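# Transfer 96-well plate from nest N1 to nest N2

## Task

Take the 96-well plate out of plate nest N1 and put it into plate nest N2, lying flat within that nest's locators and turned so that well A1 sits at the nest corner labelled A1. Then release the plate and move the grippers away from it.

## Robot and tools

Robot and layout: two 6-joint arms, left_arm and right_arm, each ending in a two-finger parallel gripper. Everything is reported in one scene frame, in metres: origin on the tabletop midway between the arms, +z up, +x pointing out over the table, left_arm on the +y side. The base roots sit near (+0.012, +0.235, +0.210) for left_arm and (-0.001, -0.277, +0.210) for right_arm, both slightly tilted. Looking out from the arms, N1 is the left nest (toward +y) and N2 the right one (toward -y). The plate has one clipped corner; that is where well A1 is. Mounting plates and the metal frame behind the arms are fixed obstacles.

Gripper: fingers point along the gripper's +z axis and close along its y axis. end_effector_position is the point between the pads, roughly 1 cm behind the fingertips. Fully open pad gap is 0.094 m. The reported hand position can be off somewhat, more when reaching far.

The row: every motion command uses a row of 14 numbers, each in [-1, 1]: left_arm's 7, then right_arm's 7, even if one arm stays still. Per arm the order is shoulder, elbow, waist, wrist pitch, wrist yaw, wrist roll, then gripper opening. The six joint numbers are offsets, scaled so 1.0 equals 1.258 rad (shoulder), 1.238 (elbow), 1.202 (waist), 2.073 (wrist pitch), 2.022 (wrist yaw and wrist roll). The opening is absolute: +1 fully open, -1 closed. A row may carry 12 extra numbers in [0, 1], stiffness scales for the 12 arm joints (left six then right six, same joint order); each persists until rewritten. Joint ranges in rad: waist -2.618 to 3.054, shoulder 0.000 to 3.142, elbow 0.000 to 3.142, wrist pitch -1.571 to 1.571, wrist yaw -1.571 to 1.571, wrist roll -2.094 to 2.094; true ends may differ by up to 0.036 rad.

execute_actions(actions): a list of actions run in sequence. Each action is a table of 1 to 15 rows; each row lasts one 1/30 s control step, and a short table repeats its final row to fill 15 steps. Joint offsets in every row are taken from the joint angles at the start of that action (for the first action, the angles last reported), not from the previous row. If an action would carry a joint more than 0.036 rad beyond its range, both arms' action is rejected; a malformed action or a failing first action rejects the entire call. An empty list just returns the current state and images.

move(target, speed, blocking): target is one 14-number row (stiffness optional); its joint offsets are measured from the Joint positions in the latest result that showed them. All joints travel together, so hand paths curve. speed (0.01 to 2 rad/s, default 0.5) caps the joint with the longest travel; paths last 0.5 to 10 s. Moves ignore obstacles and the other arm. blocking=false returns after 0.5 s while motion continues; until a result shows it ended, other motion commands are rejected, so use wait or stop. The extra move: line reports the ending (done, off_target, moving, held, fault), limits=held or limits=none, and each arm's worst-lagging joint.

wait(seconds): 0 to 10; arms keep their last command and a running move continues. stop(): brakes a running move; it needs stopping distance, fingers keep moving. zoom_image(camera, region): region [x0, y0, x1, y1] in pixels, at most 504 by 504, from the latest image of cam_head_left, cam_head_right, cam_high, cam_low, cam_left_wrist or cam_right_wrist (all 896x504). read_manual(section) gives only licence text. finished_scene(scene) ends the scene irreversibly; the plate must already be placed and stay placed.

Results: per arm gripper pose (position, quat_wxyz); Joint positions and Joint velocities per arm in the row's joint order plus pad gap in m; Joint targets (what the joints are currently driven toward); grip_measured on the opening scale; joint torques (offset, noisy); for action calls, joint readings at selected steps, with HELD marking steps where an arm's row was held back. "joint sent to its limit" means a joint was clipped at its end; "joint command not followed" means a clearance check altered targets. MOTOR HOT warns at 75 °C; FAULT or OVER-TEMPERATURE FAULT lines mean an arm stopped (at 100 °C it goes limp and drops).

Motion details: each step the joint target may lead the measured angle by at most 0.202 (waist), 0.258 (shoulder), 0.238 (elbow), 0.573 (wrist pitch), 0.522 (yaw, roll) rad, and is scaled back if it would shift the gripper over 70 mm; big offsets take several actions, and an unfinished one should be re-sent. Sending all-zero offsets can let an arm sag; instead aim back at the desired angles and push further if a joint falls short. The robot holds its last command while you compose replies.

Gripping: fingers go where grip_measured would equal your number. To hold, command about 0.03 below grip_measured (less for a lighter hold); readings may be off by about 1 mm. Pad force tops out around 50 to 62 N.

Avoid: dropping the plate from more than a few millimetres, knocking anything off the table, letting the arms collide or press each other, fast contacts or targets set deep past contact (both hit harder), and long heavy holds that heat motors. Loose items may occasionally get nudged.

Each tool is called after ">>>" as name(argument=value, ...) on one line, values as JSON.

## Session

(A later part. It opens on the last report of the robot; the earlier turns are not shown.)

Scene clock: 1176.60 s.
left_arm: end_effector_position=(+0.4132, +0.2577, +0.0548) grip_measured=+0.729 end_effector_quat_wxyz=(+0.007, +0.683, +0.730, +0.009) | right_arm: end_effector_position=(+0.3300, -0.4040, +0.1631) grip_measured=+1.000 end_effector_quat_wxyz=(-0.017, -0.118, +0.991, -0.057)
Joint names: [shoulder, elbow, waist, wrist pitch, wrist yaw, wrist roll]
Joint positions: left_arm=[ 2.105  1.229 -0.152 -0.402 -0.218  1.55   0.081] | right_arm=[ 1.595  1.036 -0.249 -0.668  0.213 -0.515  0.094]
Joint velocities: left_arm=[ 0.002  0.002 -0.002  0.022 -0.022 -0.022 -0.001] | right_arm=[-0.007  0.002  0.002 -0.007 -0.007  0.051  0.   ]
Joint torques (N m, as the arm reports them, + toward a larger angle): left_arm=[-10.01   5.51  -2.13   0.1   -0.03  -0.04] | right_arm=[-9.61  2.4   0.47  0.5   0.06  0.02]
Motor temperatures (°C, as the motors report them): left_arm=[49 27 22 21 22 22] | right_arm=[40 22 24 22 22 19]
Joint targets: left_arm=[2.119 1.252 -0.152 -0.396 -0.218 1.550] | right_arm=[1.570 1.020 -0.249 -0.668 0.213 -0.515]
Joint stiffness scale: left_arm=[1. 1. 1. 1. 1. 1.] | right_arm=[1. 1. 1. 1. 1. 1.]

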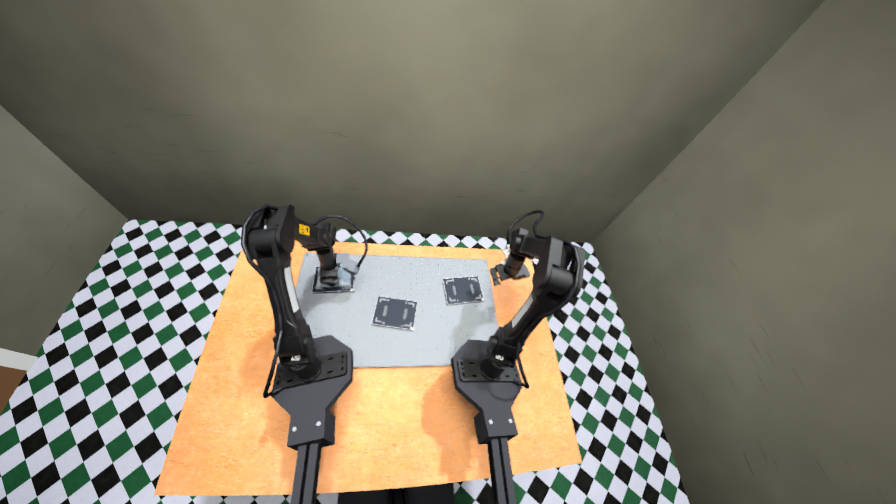

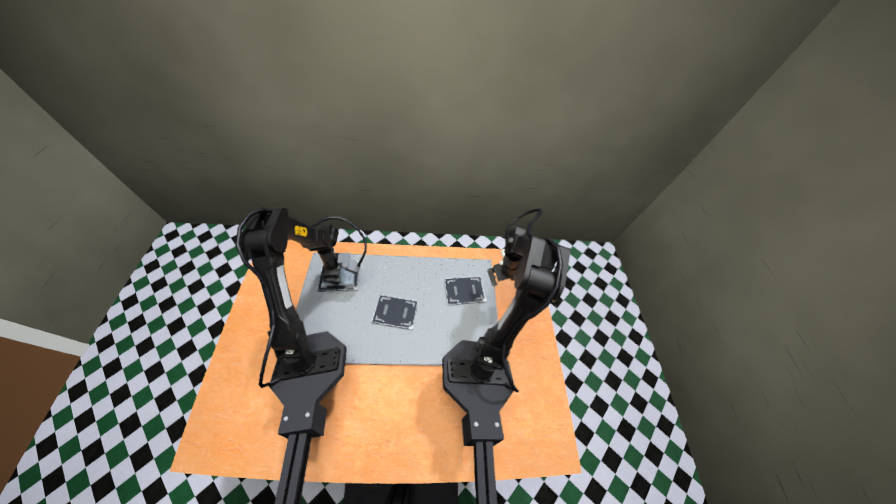

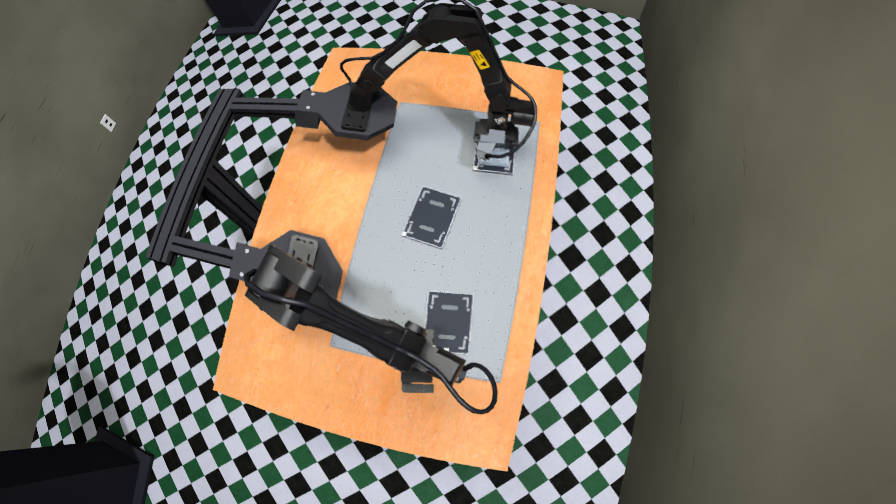

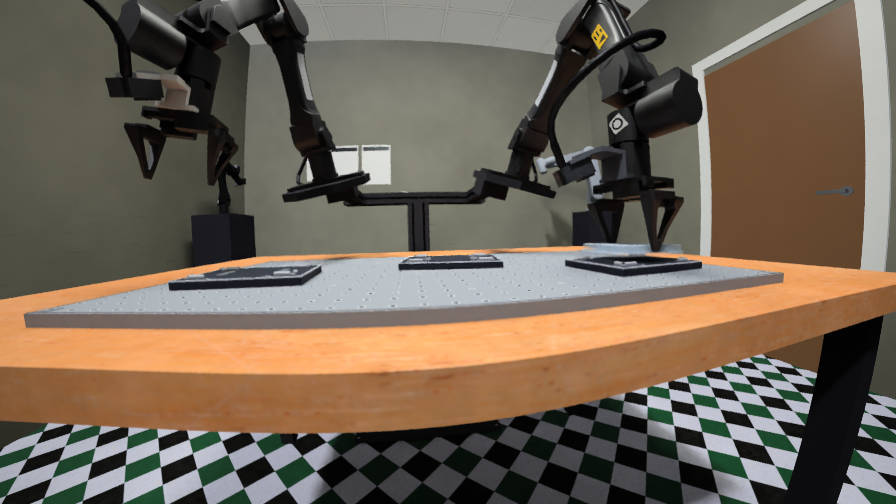

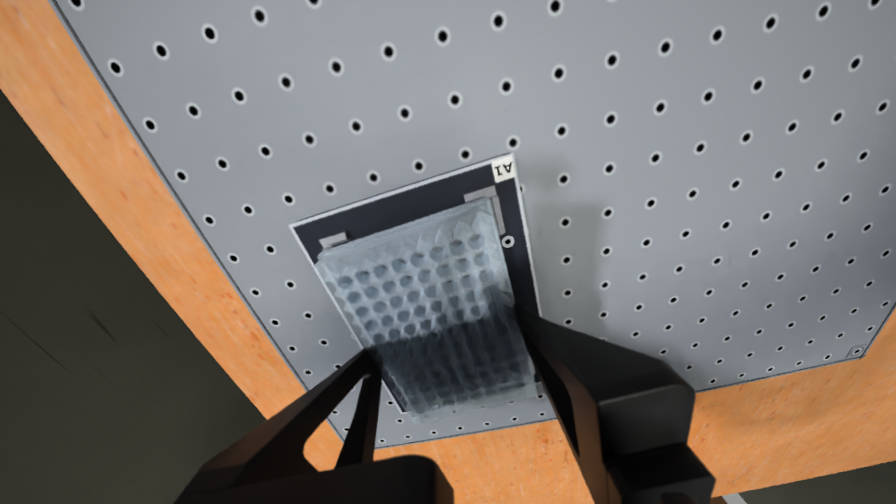

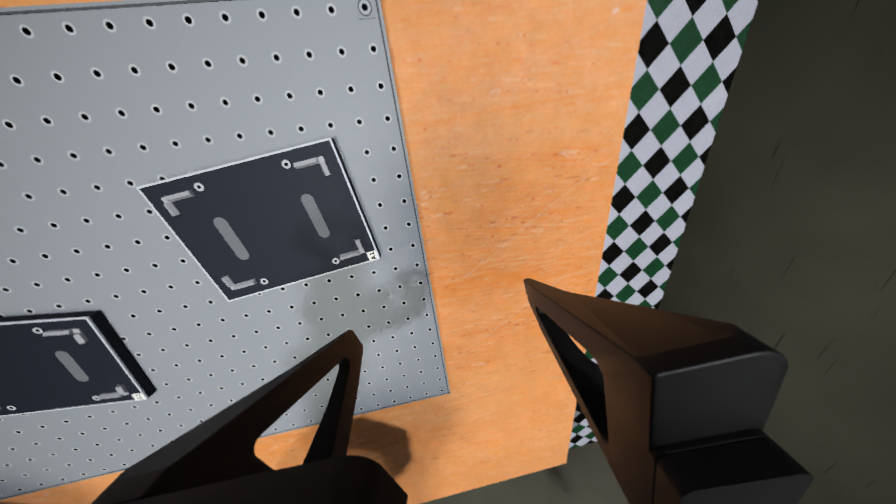

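>>> execute_actions(actions=[[[0.011,0.018,0.001,0.003,0,0,0.70,-0.02,-0.013,0,0,0,0,1],[0.012,0.018,0.002,0.004,0,0,0.70,-0.02,-0.013,0,0,0,0,1],[0.013,0.018,0.003,0.004,0,0,0.70,-0.02,-0.013,0,0,0,0,1],[0.014,0.018,0.004,0.005,0,0,0.70,-0.02,-0.013,0,0,0,0,1],[0.015,0.018,0.005,0.005,0,0,0.70,-0.02,-0.013,0,0,0,0,1],[0.016,0.018,0.006,0.006,0,0,0.70,-0.02,-0.013,0,0,0,0,1],[0.017,0.018,0.007,0.006,0,0,0.70,-0.02,-0.013,0,0,0,0,1],[0.018,0.018,0.008,0.007,0,0,0.70,-0.02,-0.013,0,0,0,0,1],[0.019,0.018,0.008,0.007,0,0,0.70,-0.02,-0.013,0,0,0,0,1],[0.020,0.018,0.008,0.008,0,0,0.70,-0.02,-0.013,0,0,0,0,1],[0.021,0.018,0.008,0.008,0,0,0.70,-0.02,-0.013,0,0,0,0,1],[0.022,0.018,0.008,0.009,0,0,0.70,-0.02,-0.013,0,0,0,0,1],[0.022,0.018,0.008,0.009,0,0,0.70,-0.02,-0.013,0,0,0,0,1],[0.022,0.018,0.008,0.009,0,0,0.70,-0.02,-0.013,0,0,0,0,1],[0.022,0.018,0.008,0.009,0,0,0.70,-0.02,-0.013,0,0,0,0,1]]])

Scene clock: 1205.93 s.
left_arm: end_effector_position=(+0.4106, +0.2564, +0.0491) grip_measured=+0.729 end_effector_quat_wxyz=(+0.003, +0.684, +0.729, +0.006) | right_arm: end_effector_position=(+0.3300, -0.4040, +0.1631) grip_measured=+1.000 end_effector_quat_wxyz=(-0.017, -0.118, +0.991, -0.057)
Joint names: [shoulder, elbow, waist, wrist pitch, wrist yaw, wrist roll]
Joint positions: left_arm=[ 2.121  1.229 -0.152 -0.396 -0.218  1.55   0.081] | right_arm=[ 1.595  1.036 -0.249 -0.668  0.213 -0.515  0.094]
Joint velocities: left_arm=[-0.002 -0.002  0.012 -0.007 -0.037 -0.037  0.   ] | right_arm=[-0.007 -0.017 -0.002 -0.051  0.007  0.037  0.   ]
Joint torques (N m, as the arm reports them, + toward a larger angle): left_arm=[-10.24   5.41  -1.35   0.14  -0.02  -0.04] | right_arm=[-9.63  2.4   0.45  0.5   0.07  0.02]
Motor temperatures (°C, as the motors report them): left_arm=[49 27 22 21 22 22] | right_arm=[40 22 24 22 22 19]
Joint targets: left_arm=[2.132 1.252 -0.142 -0.384 -0.217 1.550] | right_arm=[1.570 1.020 -0.249 -0.668 0.213 -0.515]
Joint stiffness scale: left_arm=[1. 1. 1. 1. 1. 1.] | right_arm=[1. 1. 1. 1. 1. 1.]
Step readings (joint positions):
0: left_arm=[2.105 1.229 -0.152 -0.402 -0.218 1.550] | right_arm=[1.595 1.036 -0.249 -0.668 0.213 -0.515]
1: left_arm=[2.105 1.229 -0.152 -0.402 -0.218 1.550] | right_arm=[1.595 1.036 -0.249 -0.668 0.213 -0.515]
2: left_arm=[2.105 1.229 -0.152 -0.402 -0.218 1.550] | right_arm=[1.595 1.036 -0.249 -0.668 0.213 -0.515]
4: left_arm=[2.107 1.229 -0.152 -0.401 -0.218 1.550] | right_arm=[1.595 1.036 -0.249 -0.668 0.213 -0.515]
8: left_arm=[2.117 1.229 -0.152 -0.397 -0.218 1.550] | right_arm=[1.595 1.036 -0.249 -0.668 0.213 -0.515]
15: Joint positions above

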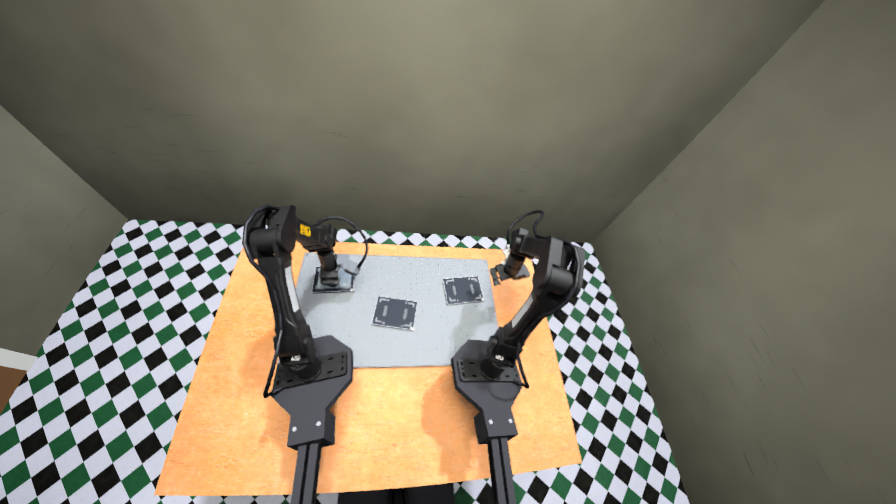

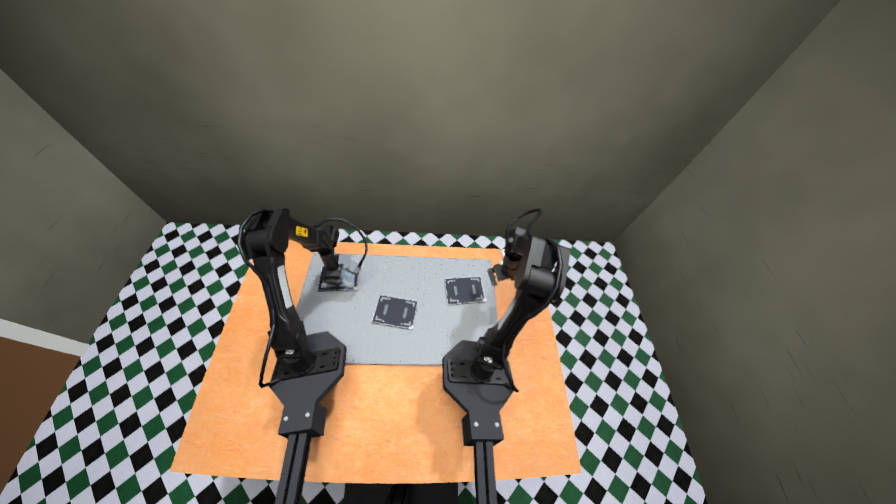

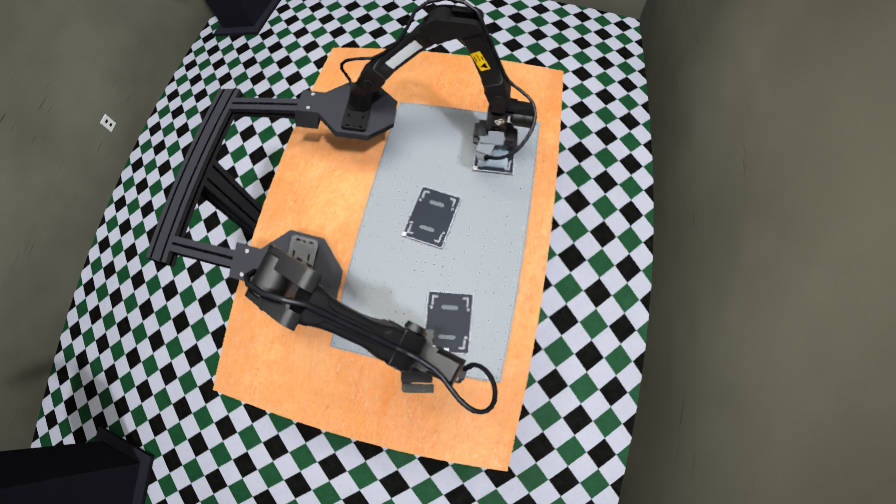

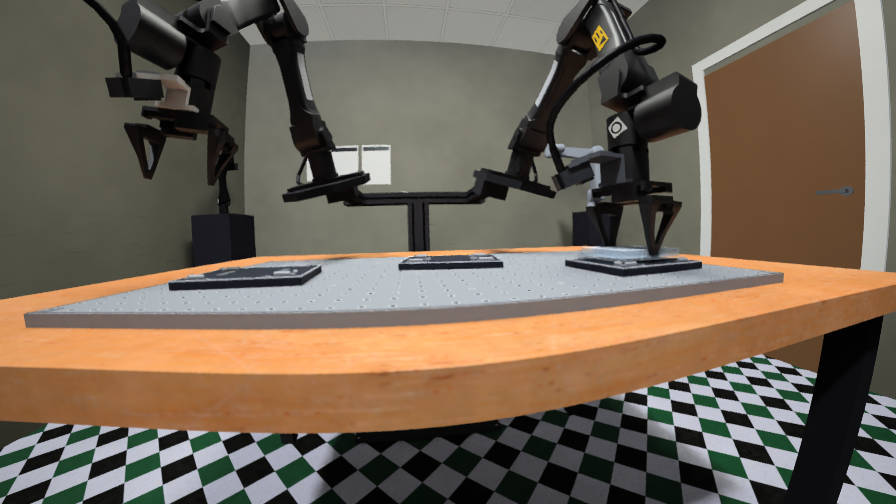

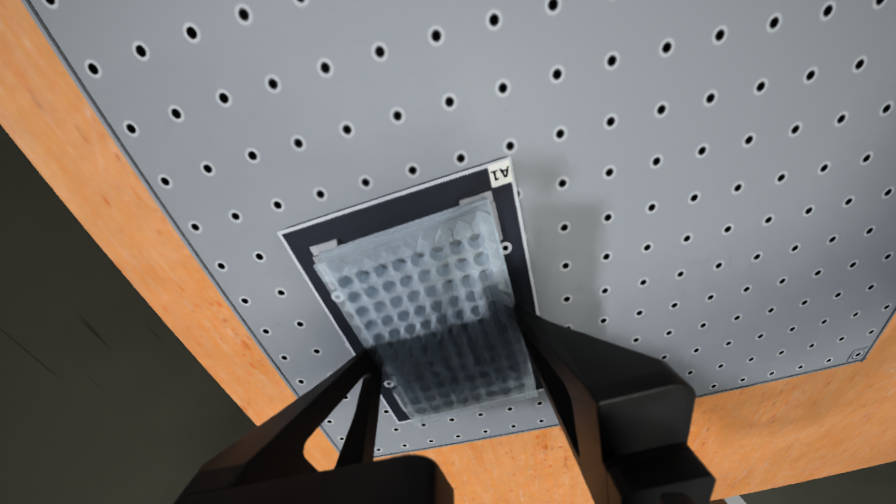

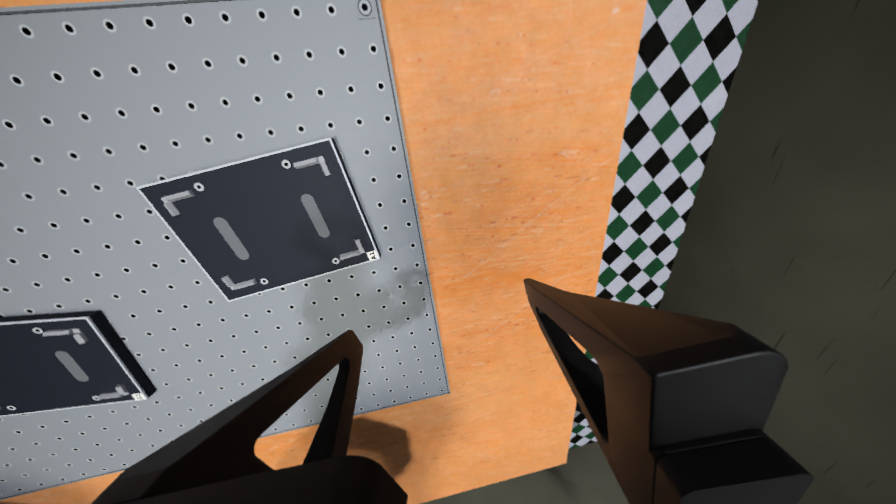

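>>> zoom_image(camera="cam_left_wrist", region=[440, 160, 540, 250])

>>> zoom_image(camera="cam_left_wrist", region=[280, 210, 390, 310])

>>> zoom_image(camera="cam_low", region=[560, 225, 710, 285])

Region (440, 160, 540, 250) of cam_left_wrist's 896x504 image, scaled by 5.040, with more detail than that image has; it fills the top 454 rows of this view, and the rest is white.

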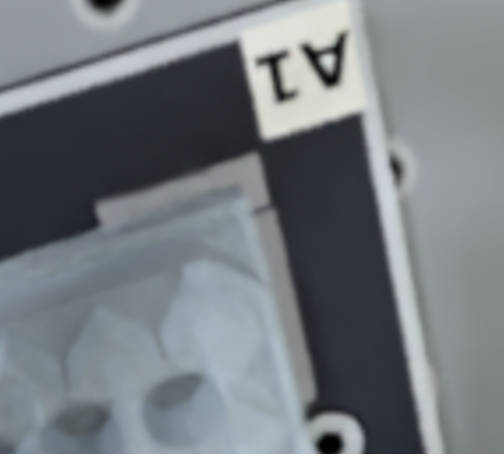

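Region (280, 210, 390, 310) of cam_left_wrist's 896x504 image, scaled by 4.582, with more detail than that image has; it fills the top 458 rows of this view, and the rest is white.

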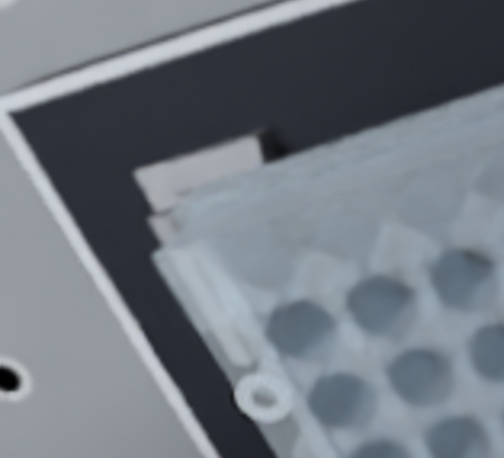

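Region (560, 225, 710, 285) of cam_low's 896x504 image, scaled by 3.360, with more detail than that image has; it fills the top 202 rows of this view, and the rest is white.

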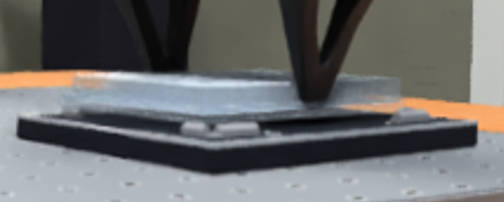

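>>> execute_actions(actions=[[[0.005,0.018,0.008,0.006,0,0,0.70,-0.02,-0.013,0,0,0,0,1],[0.005,0.018,0.0085,0.0063,0,0,0.70,-0.02,-0.013,0,0,0,0,1],[0.005,0.018,0.009,0.0066,0,0,0.70,-0.02,-0.013,0,0,0,0,1],[0.005,0.018,0.0095,0.0069,0,0,0.70,-0.02,-0.013,0,0,0,0,1],[0.005,0.018,0.010,0.0072,0,0,0.70,-0.02,-0.013,0,0,0,0,1],[0.005,0.018,0.0105,0.0075,0,0,0.70,-0.02,-0.013,0,0,0,0,1],[0.005,0.018,0.011,0.0078,0,0,0.70,-0.02,-0.013,0,0,0,0,1],[0.005,0.018,0.0113,0.0081,0,0,0.70,-0.02,-0.013,0,0,0,0,1],[0.005,0.018,0.0116,0.0084,0,0,0.70,-0.02,-0.013,0,0,0,0,1],[0.005,0.018,0.012,0.0087,0,0,0.70,-0.02,-0.013,0,0,0,0,1],[0.005,0.018,0.012,0.0087,0,0,0.70,-0.02,-0.013,0,0,0,0,1],[0.005,0.018,0.012,0.0087,0,0,0.70,-0.02,-0.013,0,0,0,0,1],[0.005,0.018,0.012,0.0087,0,0,0.70,-0.02,-0.013,0,0,0,0,1],[0.005,0.018,0.012,0.0087,0,0,0.70,-0.02,-0.013,0,0,0,0,1],[0.005,0.018,0.012,0.0087,0,0,0.70,-0.02,-0.013,0,0,0,0,1]]])

Scene clock: 1230.57 s.
left_arm: end_effector_position=(+0.4107, +0.2574, +0.0489) grip_measured=+0.729 end_effector_quat_wxyz=(+0.003, +0.683, +0.730, +0.006) | right_arm: end_effector_position=(+0.3300, -0.4040, +0.1631) grip_measured=+1.000 end_effector_quat_wxyz=(-0.017, -0.118, +0.991, -0.057)
Joint names: [shoulder, elbow, waist, wrist pitch, wrist yaw, wrist roll]
Joint positions: left_arm=[ 2.121  1.229 -0.15  -0.394 -0.218  1.55   0.081] | right_arm=[ 1.595  1.036 -0.249 -0.668  0.213 -0.515  0.094]
Joint velocities: left_arm=[-0.002  0.002 -0.017 -0.051 -0.066 -0.037  0.   ] | right_arm=[ 0.007  0.017 -0.007  0.007 -0.037 -0.051  0.   ]
Joint torques (N m, as the arm reports them, + toward a larger angle): left_arm=[-10.64   5.43  -1.15   0.18  -0.03  -0.04] | right_arm=[-9.58  2.39  0.45  0.51  0.07  0.02]
Motor temperatures (°C, as the motors report them): left_arm=[49 27 21 21 22 22] | right_arm=[40 22 24 22 22 19]
Joint targets: left_arm=[2.128 1.252 -0.138 -0.377 -0.218 1.550] | right_arm=[1.570 1.020 -0.249 -0.668 0.213 -0.515]
Joint stiffness scale: left_arm=[1. 1. 1. 1. 1. 1.] | right_arm=[1. 1. 1. 1. 1. 1.]
Step readings (joint positions):
0: left_arm=[2.121 1.229 -0.152 -0.396 -0.218 1.550] | right_arm=[1.595 1.036 -0.249 -0.668 0.213 -0.515]
1: left_arm=[2.121 1.229 -0.152 -0.396 -0.218 1.550] | right_arm=[1.595 1.036 -0.249 -0.668 0.213 -0.515]
2: left_arm=[2.121 1.229 -0.152 -0.396 -0.218 1.550] | right_arm=[1.595 1.036 -0.249 -0.668 0.213 -0.515]
4: left_arm=[2.121 1.229 -0.152 -0.395 -0.218 1.550] | right_arm=[1.595 1.036 -0.249 -0.668 0.213 -0.515]
8: left_arm=[2.121 1.229 -0.151 -0.395 -0.218 1.550] | right_arm=[1.595 1.036 -0.249 -0.668 0.213 -0.515]
15: Joint positions above

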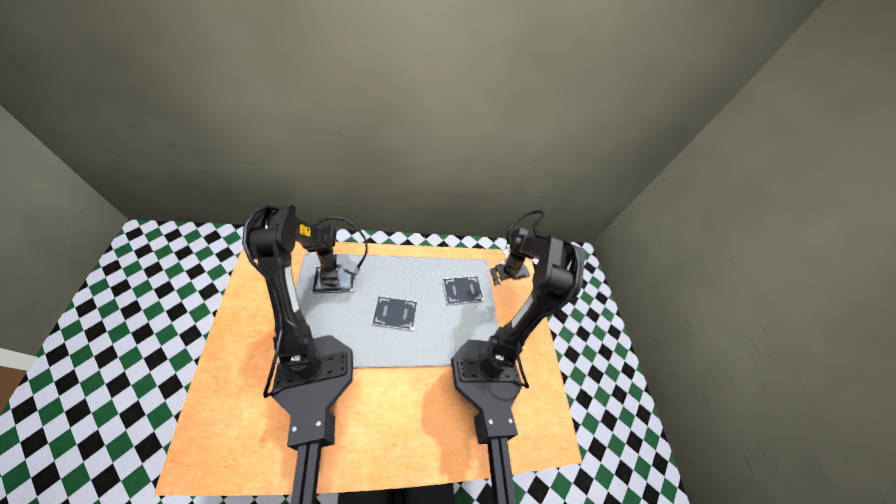

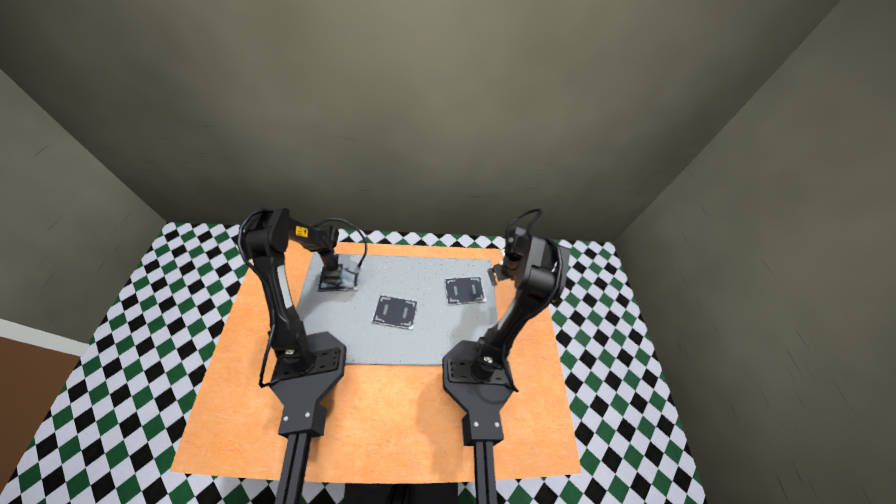

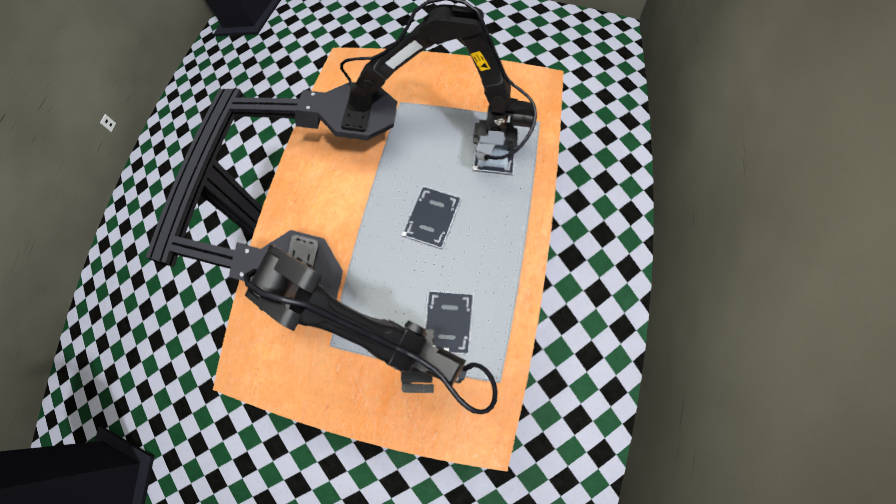

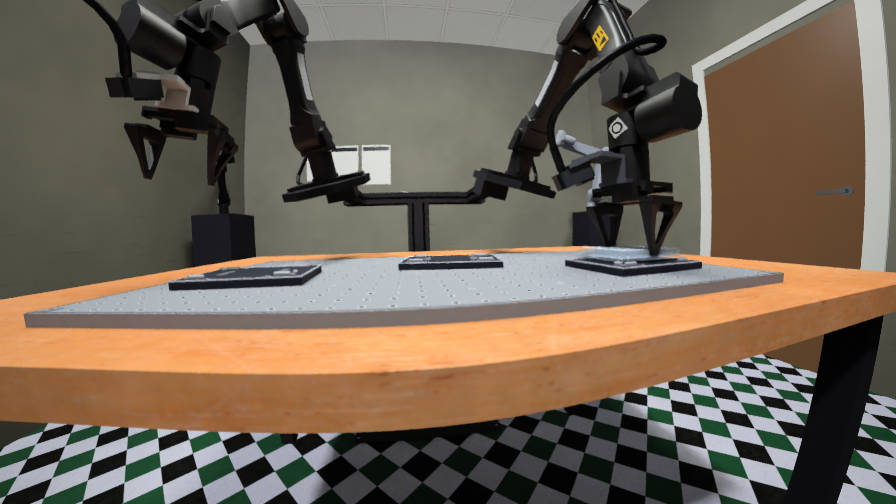

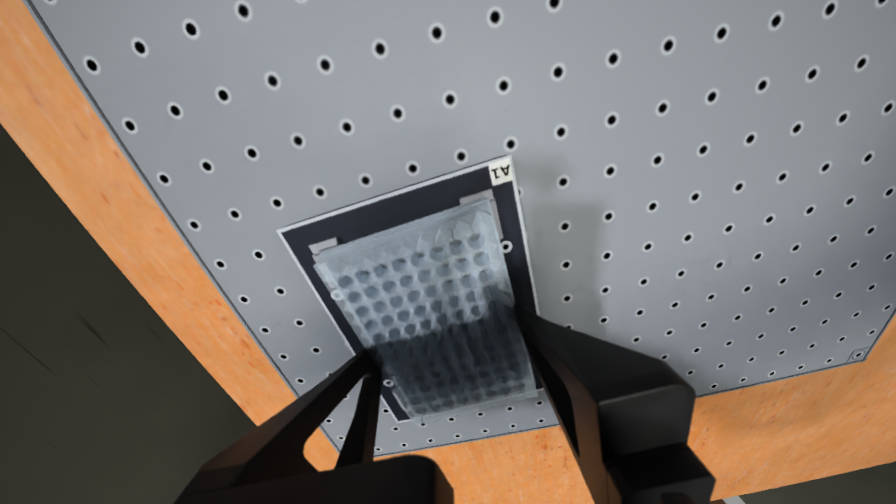

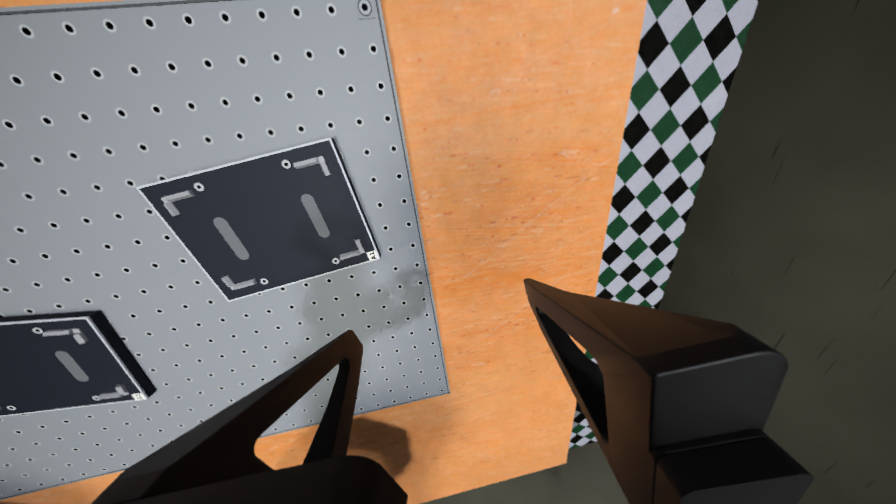

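>>> zoom_image(camera="cam_left_wrist", region=[440, 160, 540, 250])

>>> zoom_image(camera="cam_left_wrist", region=[280, 210, 390, 310])

>>> zoom_image(camera="cam_low", region=[560, 235, 710, 285])

Region (440, 160, 540, 250) of cam_left_wrist's 896x504 image, scaled by 5.040, with more detail than that image has; it fills the top 454 rows of this view, and the rest is white.

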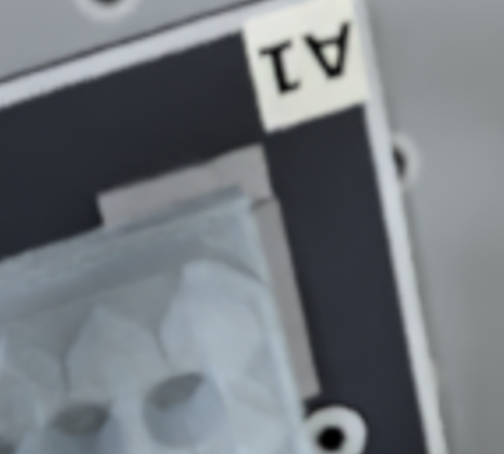

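Region (280, 210, 390, 310) of cam_left_wrist's 896x504 image, scaled by 4.582, with more detail than that image has; it fills the top 458 rows of this view, and the rest is white.

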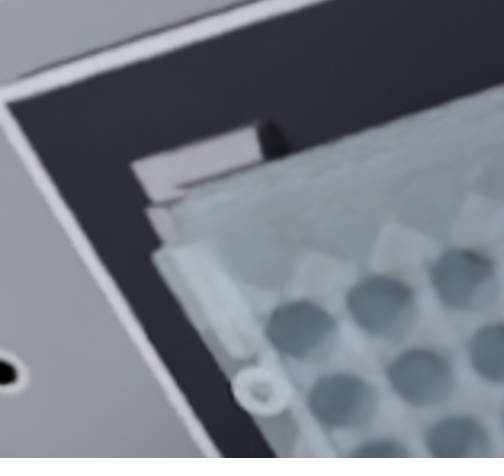

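Region (560, 235, 710, 285) of cam_low's 896x504 image, scaled by 3.360, with more detail than that image has.

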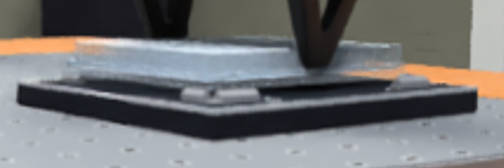

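>>> zoom_image(camera="cam_low", region=[570, 245, 640, 280])

>>> zoom_image(camera="cam_low", region=[635, 245, 705, 280])

Region (570, 245, 640, 280) of cam_low's 896x504 image, scaled by 7.200, with more detail than that image has.

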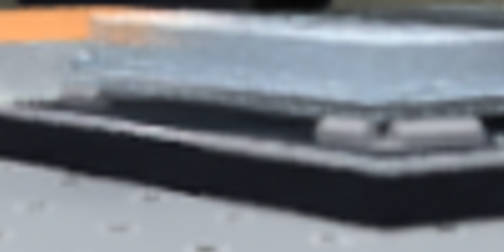

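Region (635, 245, 705, 280) of cam_low's 896x504 image, scaled by 7.200, with more detail than that image has.

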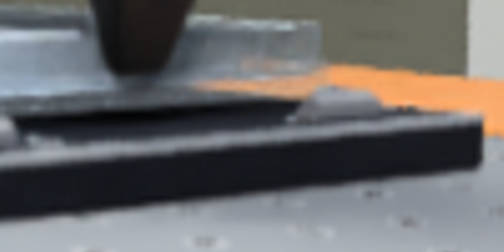

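>>> execute_actions(actions=[[[0.007,0.018,0.008,0.008,0,0,0.70,-0.02,-0.013,0,0,0,0,1],[0.008,0.018,0.008,0.008,0,0,0.70,-0.02,-0.013,0,0,0,0,1],[0.009,0.018,0.008,0.008,0,0,0.70,-0.02,-0.013,0,0,0,0,1],[0.010,0.018,0.008,0.008,0,0,0.70,-0.02,-0.013,0,0,0,0,1],[0.011,0.018,0.008,0.0085,0,0,0.70,-0.02,-0.013,0,0,0,0,1],[0.012,0.018,0.008,0.009,0,0,0.70,-0.02,-0.013,0,0,0,0,1],[0.013,0.018,0.008,0.0095,0,0,0.70,-0.02,-0.013,0,0,0,0,1],[0.014,0.018,0.008,0.010,0,0,0.70,-0.02,-0.013,0,0,0,0,1],[0.015,0.018,0.008,0.0105,0,0,0.70,-0.02,-0.013,0,0,0,0,1],[0.016,0.018,0.008,0.011,0,0,0.70,-0.02,-0.013,0,0,0,0,1],[0.017,0.018,0.008,0.0115,0,0,0.70,-0.02,-0.013,0,0,0,0,1],[0.018,0.018,0.008,0.012,0,0,0.70,-0.02,-0.013,0,0,0,0,1],[0.019,0.018,0.008,0.012,0,0,0.70,-0.02,-0.013,0,0,0,0,1],[0.020,0.018,0.008,0.012,0,0,0.70,-0.02,-0.013,0,0,0,0,1],[0.020,0.018,0.008,0.012,0,0,0.70,-0.02,-0.013,0,0,0,0,1]]])

Scene clock: 1262.37 s.
left_arm: end_effector_position=(+0.4105, +0.2573, +0.0484) grip_measured=+0.729 end_effector_quat_wxyz=(+0.003, +0.683, +0.730, +0.006) | right_arm: end_effector_position=(+0.3300, -0.4040, +0.1631) grip_measured=+1.000 end_effector_quat_wxyz=(-0.017, -0.118, +0.991, -0.057)
Joint names: [shoulder, elbow, waist, wrist pitch, wrist yaw, wrist roll]
Joint positions: left_arm=[ 2.123  1.229 -0.15  -0.394 -0.218  1.55   0.081] | right_arm=[ 1.595  1.036 -0.249 -0.668  0.213 -0.515  0.094]
Joint velocities: left_arm=[-0.002  0.007 -0.002  0.037 -0.066 -0.022  0.001] | right_arm=[ 0.022  0.002 -0.012  0.007  0.051 -0.007  0.   ]
Joint torques (N m, as the arm reports them, + toward a larger angle): left_arm=[-9.18  5.44 -1.26  0.26  0.   -0.04] | right_arm=[-9.59  2.44  0.47  0.5   0.07  0.03]
Motor temperatures (°C, as the motors report them): left_arm=[49 27 21 21 22 22] | right_arm=[40 22 24 22 22 19]
Joint targets: left_arm=[2.147 1.252 -0.140 -0.369 -0.218 1.550] | right_arm=[1.570 1.020 -0.249 -0.668 0.213 -0.515]
Joint stiffness scale: left_arm=[1. 1. 1. 1. 1. 1.] | right_arm=[1. 1. 1. 1. 1. 1.]
Step readings (joint positions):
0: left_arm=[2.121 1.229 -0.150 -0.394 -0.218 1.550] | right_arm=[1.595 1.036 -0.249 -0.668 0.213 -0.515]
1: left_arm=[2.121 1.229 -0.150 -0.394 -0.218 1.550] | right_arm=[1.595 1.036 -0.249 -0.668 0.213 -0.515]
2: left_arm=[2.121 1.229 -0.150 -0.394 -0.218 1.550] | right_arm=[1.595 1.036 -0.249 -0.668 0.213 -0.515]
4: left_arm=[2.121 1.229 -0.150 -0.394 -0.218 1.550] | right_arm=[1.595 1.036 -0.249 -0.668 0.213 -0.515]
8: left_arm=[2.121 1.229 -0.150 -0.394 -0.218 1.550] | right_arm=[1.595 1.036 -0.249 -0.668 0.213 -0.515]
15: Joint positions above

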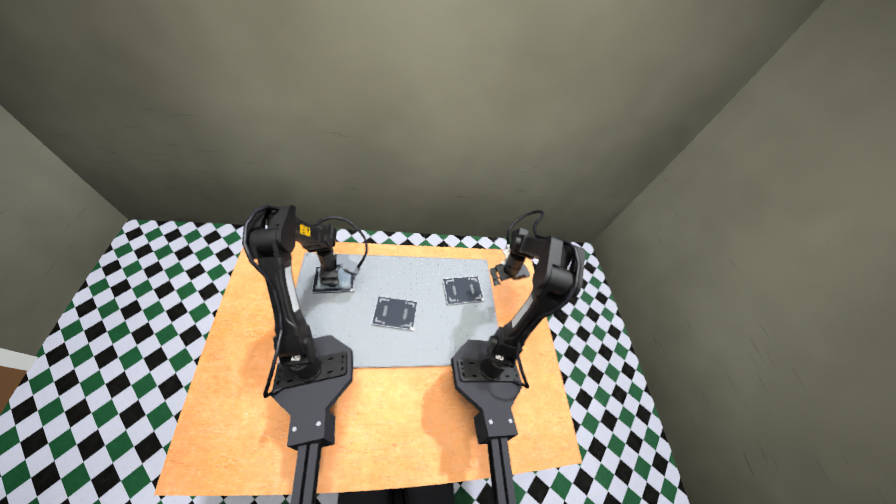

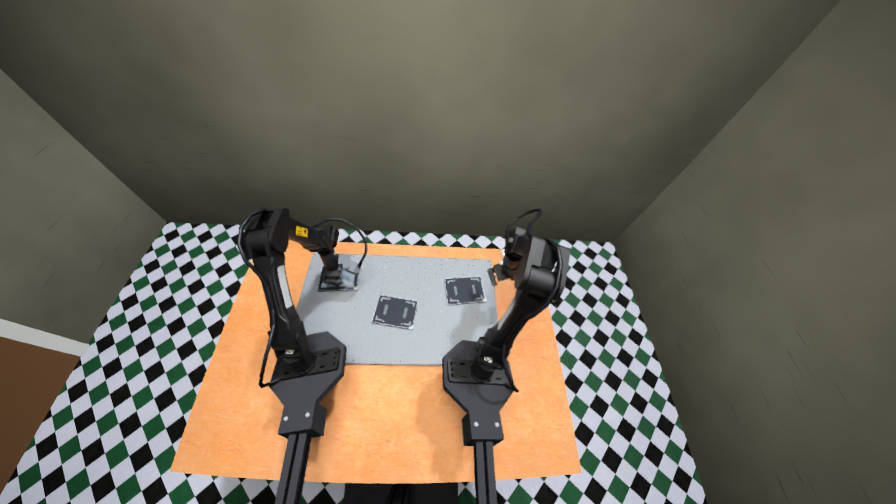

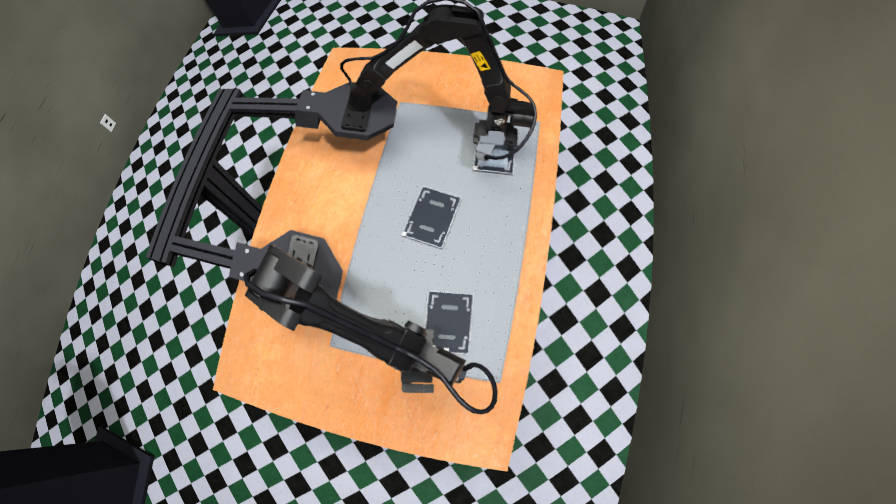

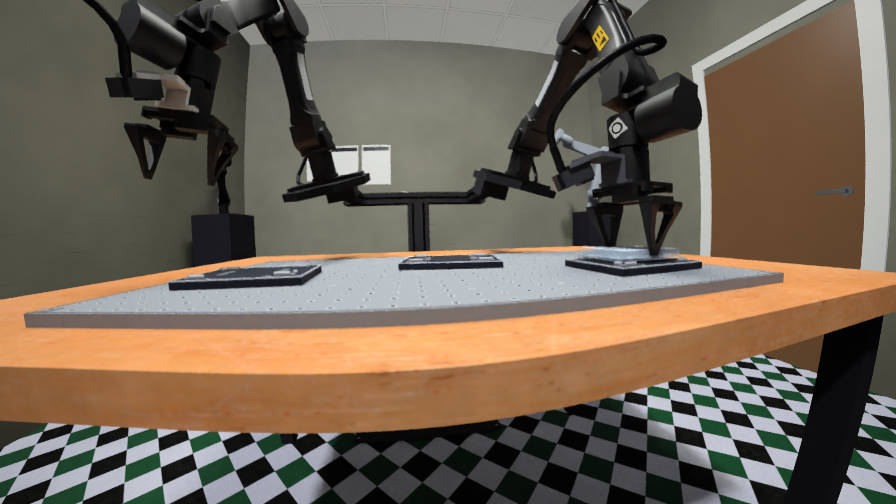

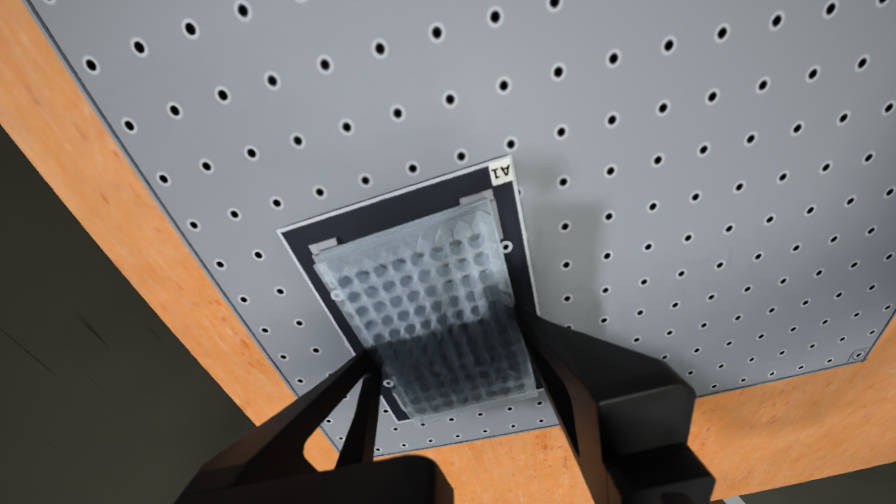

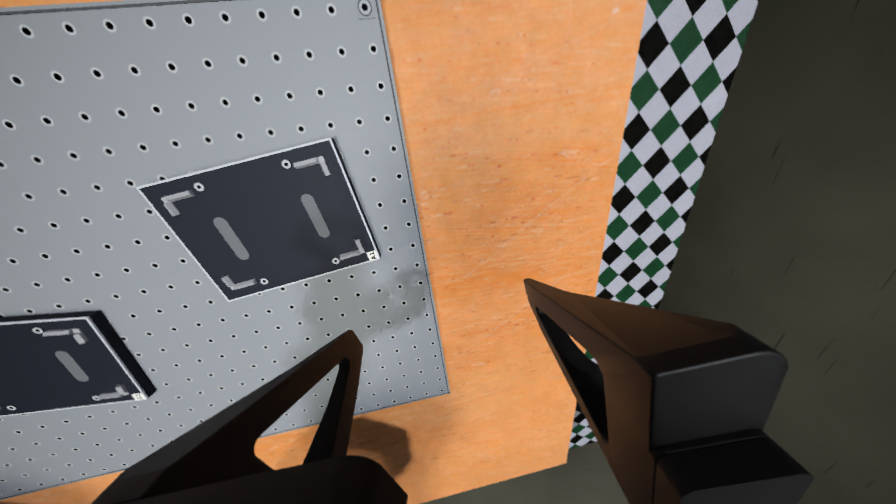

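>>> zoom_image(camera="cam_low", region=[580, 245, 650, 280])

>>> zoom_image(camera="cam_low", region=[645, 245, 705, 275])

>>> zoom_image(camera="cam_high", region=[465, 130, 545, 185])

Region (580, 245, 650, 280) of cam_low's 896x504 image, scaled by 7.200, with more detail than that image has.

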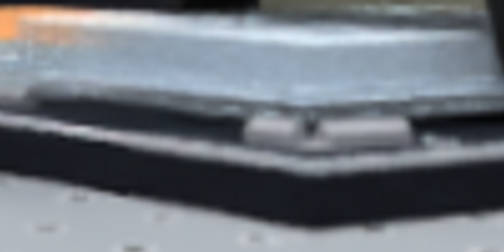

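Region (645, 245, 705, 275) of cam_low's 896x504 image, scaled by 8.400, with more detail than that image has.

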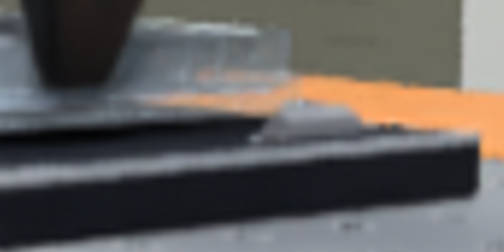

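Region (465, 130, 545, 185) of cam_high's 896x504 image, scaled by 6.300, with more detail than that image has; it fills the top 346 rows of this view, and the rest is white.

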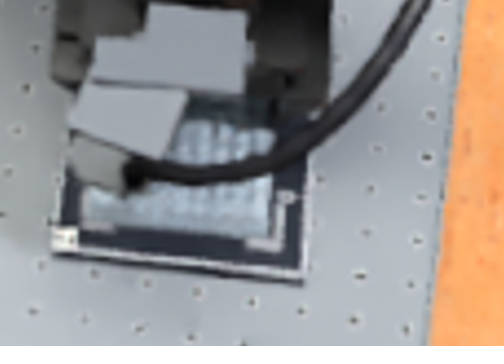

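>>> zoom_image(camera="cam_left_wrist", region=[460, 180, 530, 270])

>>> zoom_image(camera="cam_left_wrist", region=[300, 225, 370, 295])

Region (460, 180, 530, 270) of cam_left_wrist's 896x504 image, scaled by 5.600, with more detail than that image has.

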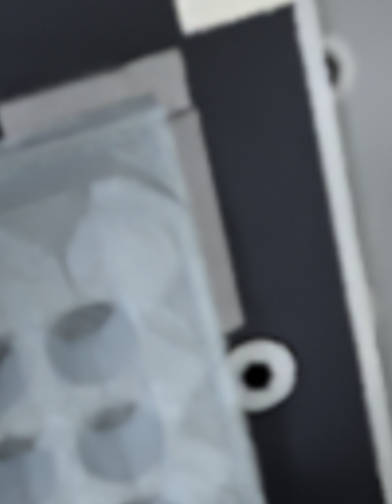

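Region (300, 225, 370, 295) of cam_left_wrist's 896x504 image, scaled by 7.200, with more detail than that image has.

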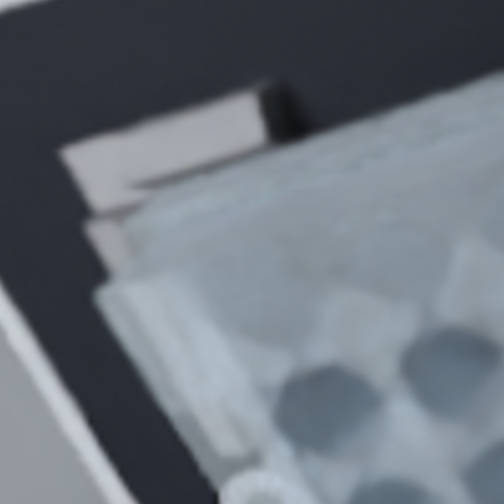

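>>> zoom_image(camera="cam_left_wrist", region=[445, 180, 505, 230])

>>> zoom_image(camera="cam_left_wrist", region=[300, 225, 360, 275])

Region (445, 180, 505, 230) of cam_left_wrist's 896x504 image, scaled by 8.400, with more detail than that image has.

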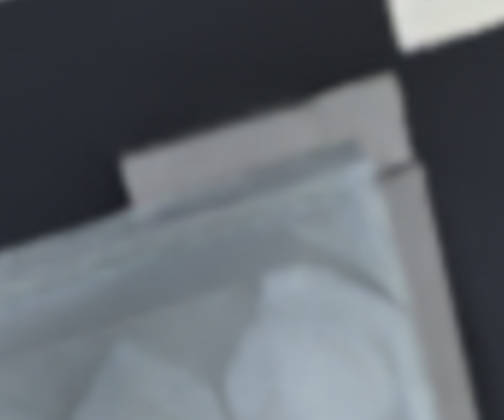

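Region (300, 225, 360, 275) of cam_left_wrist's 896x504 image, scaled by 8.400, with more detail than that image has.

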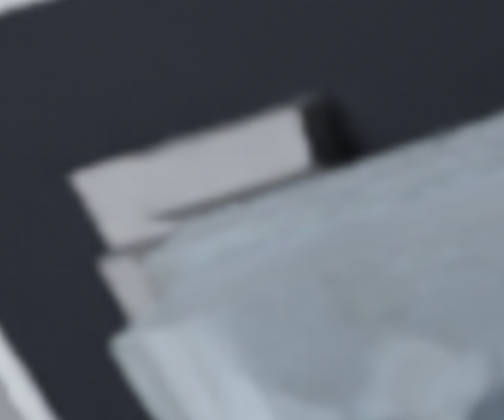

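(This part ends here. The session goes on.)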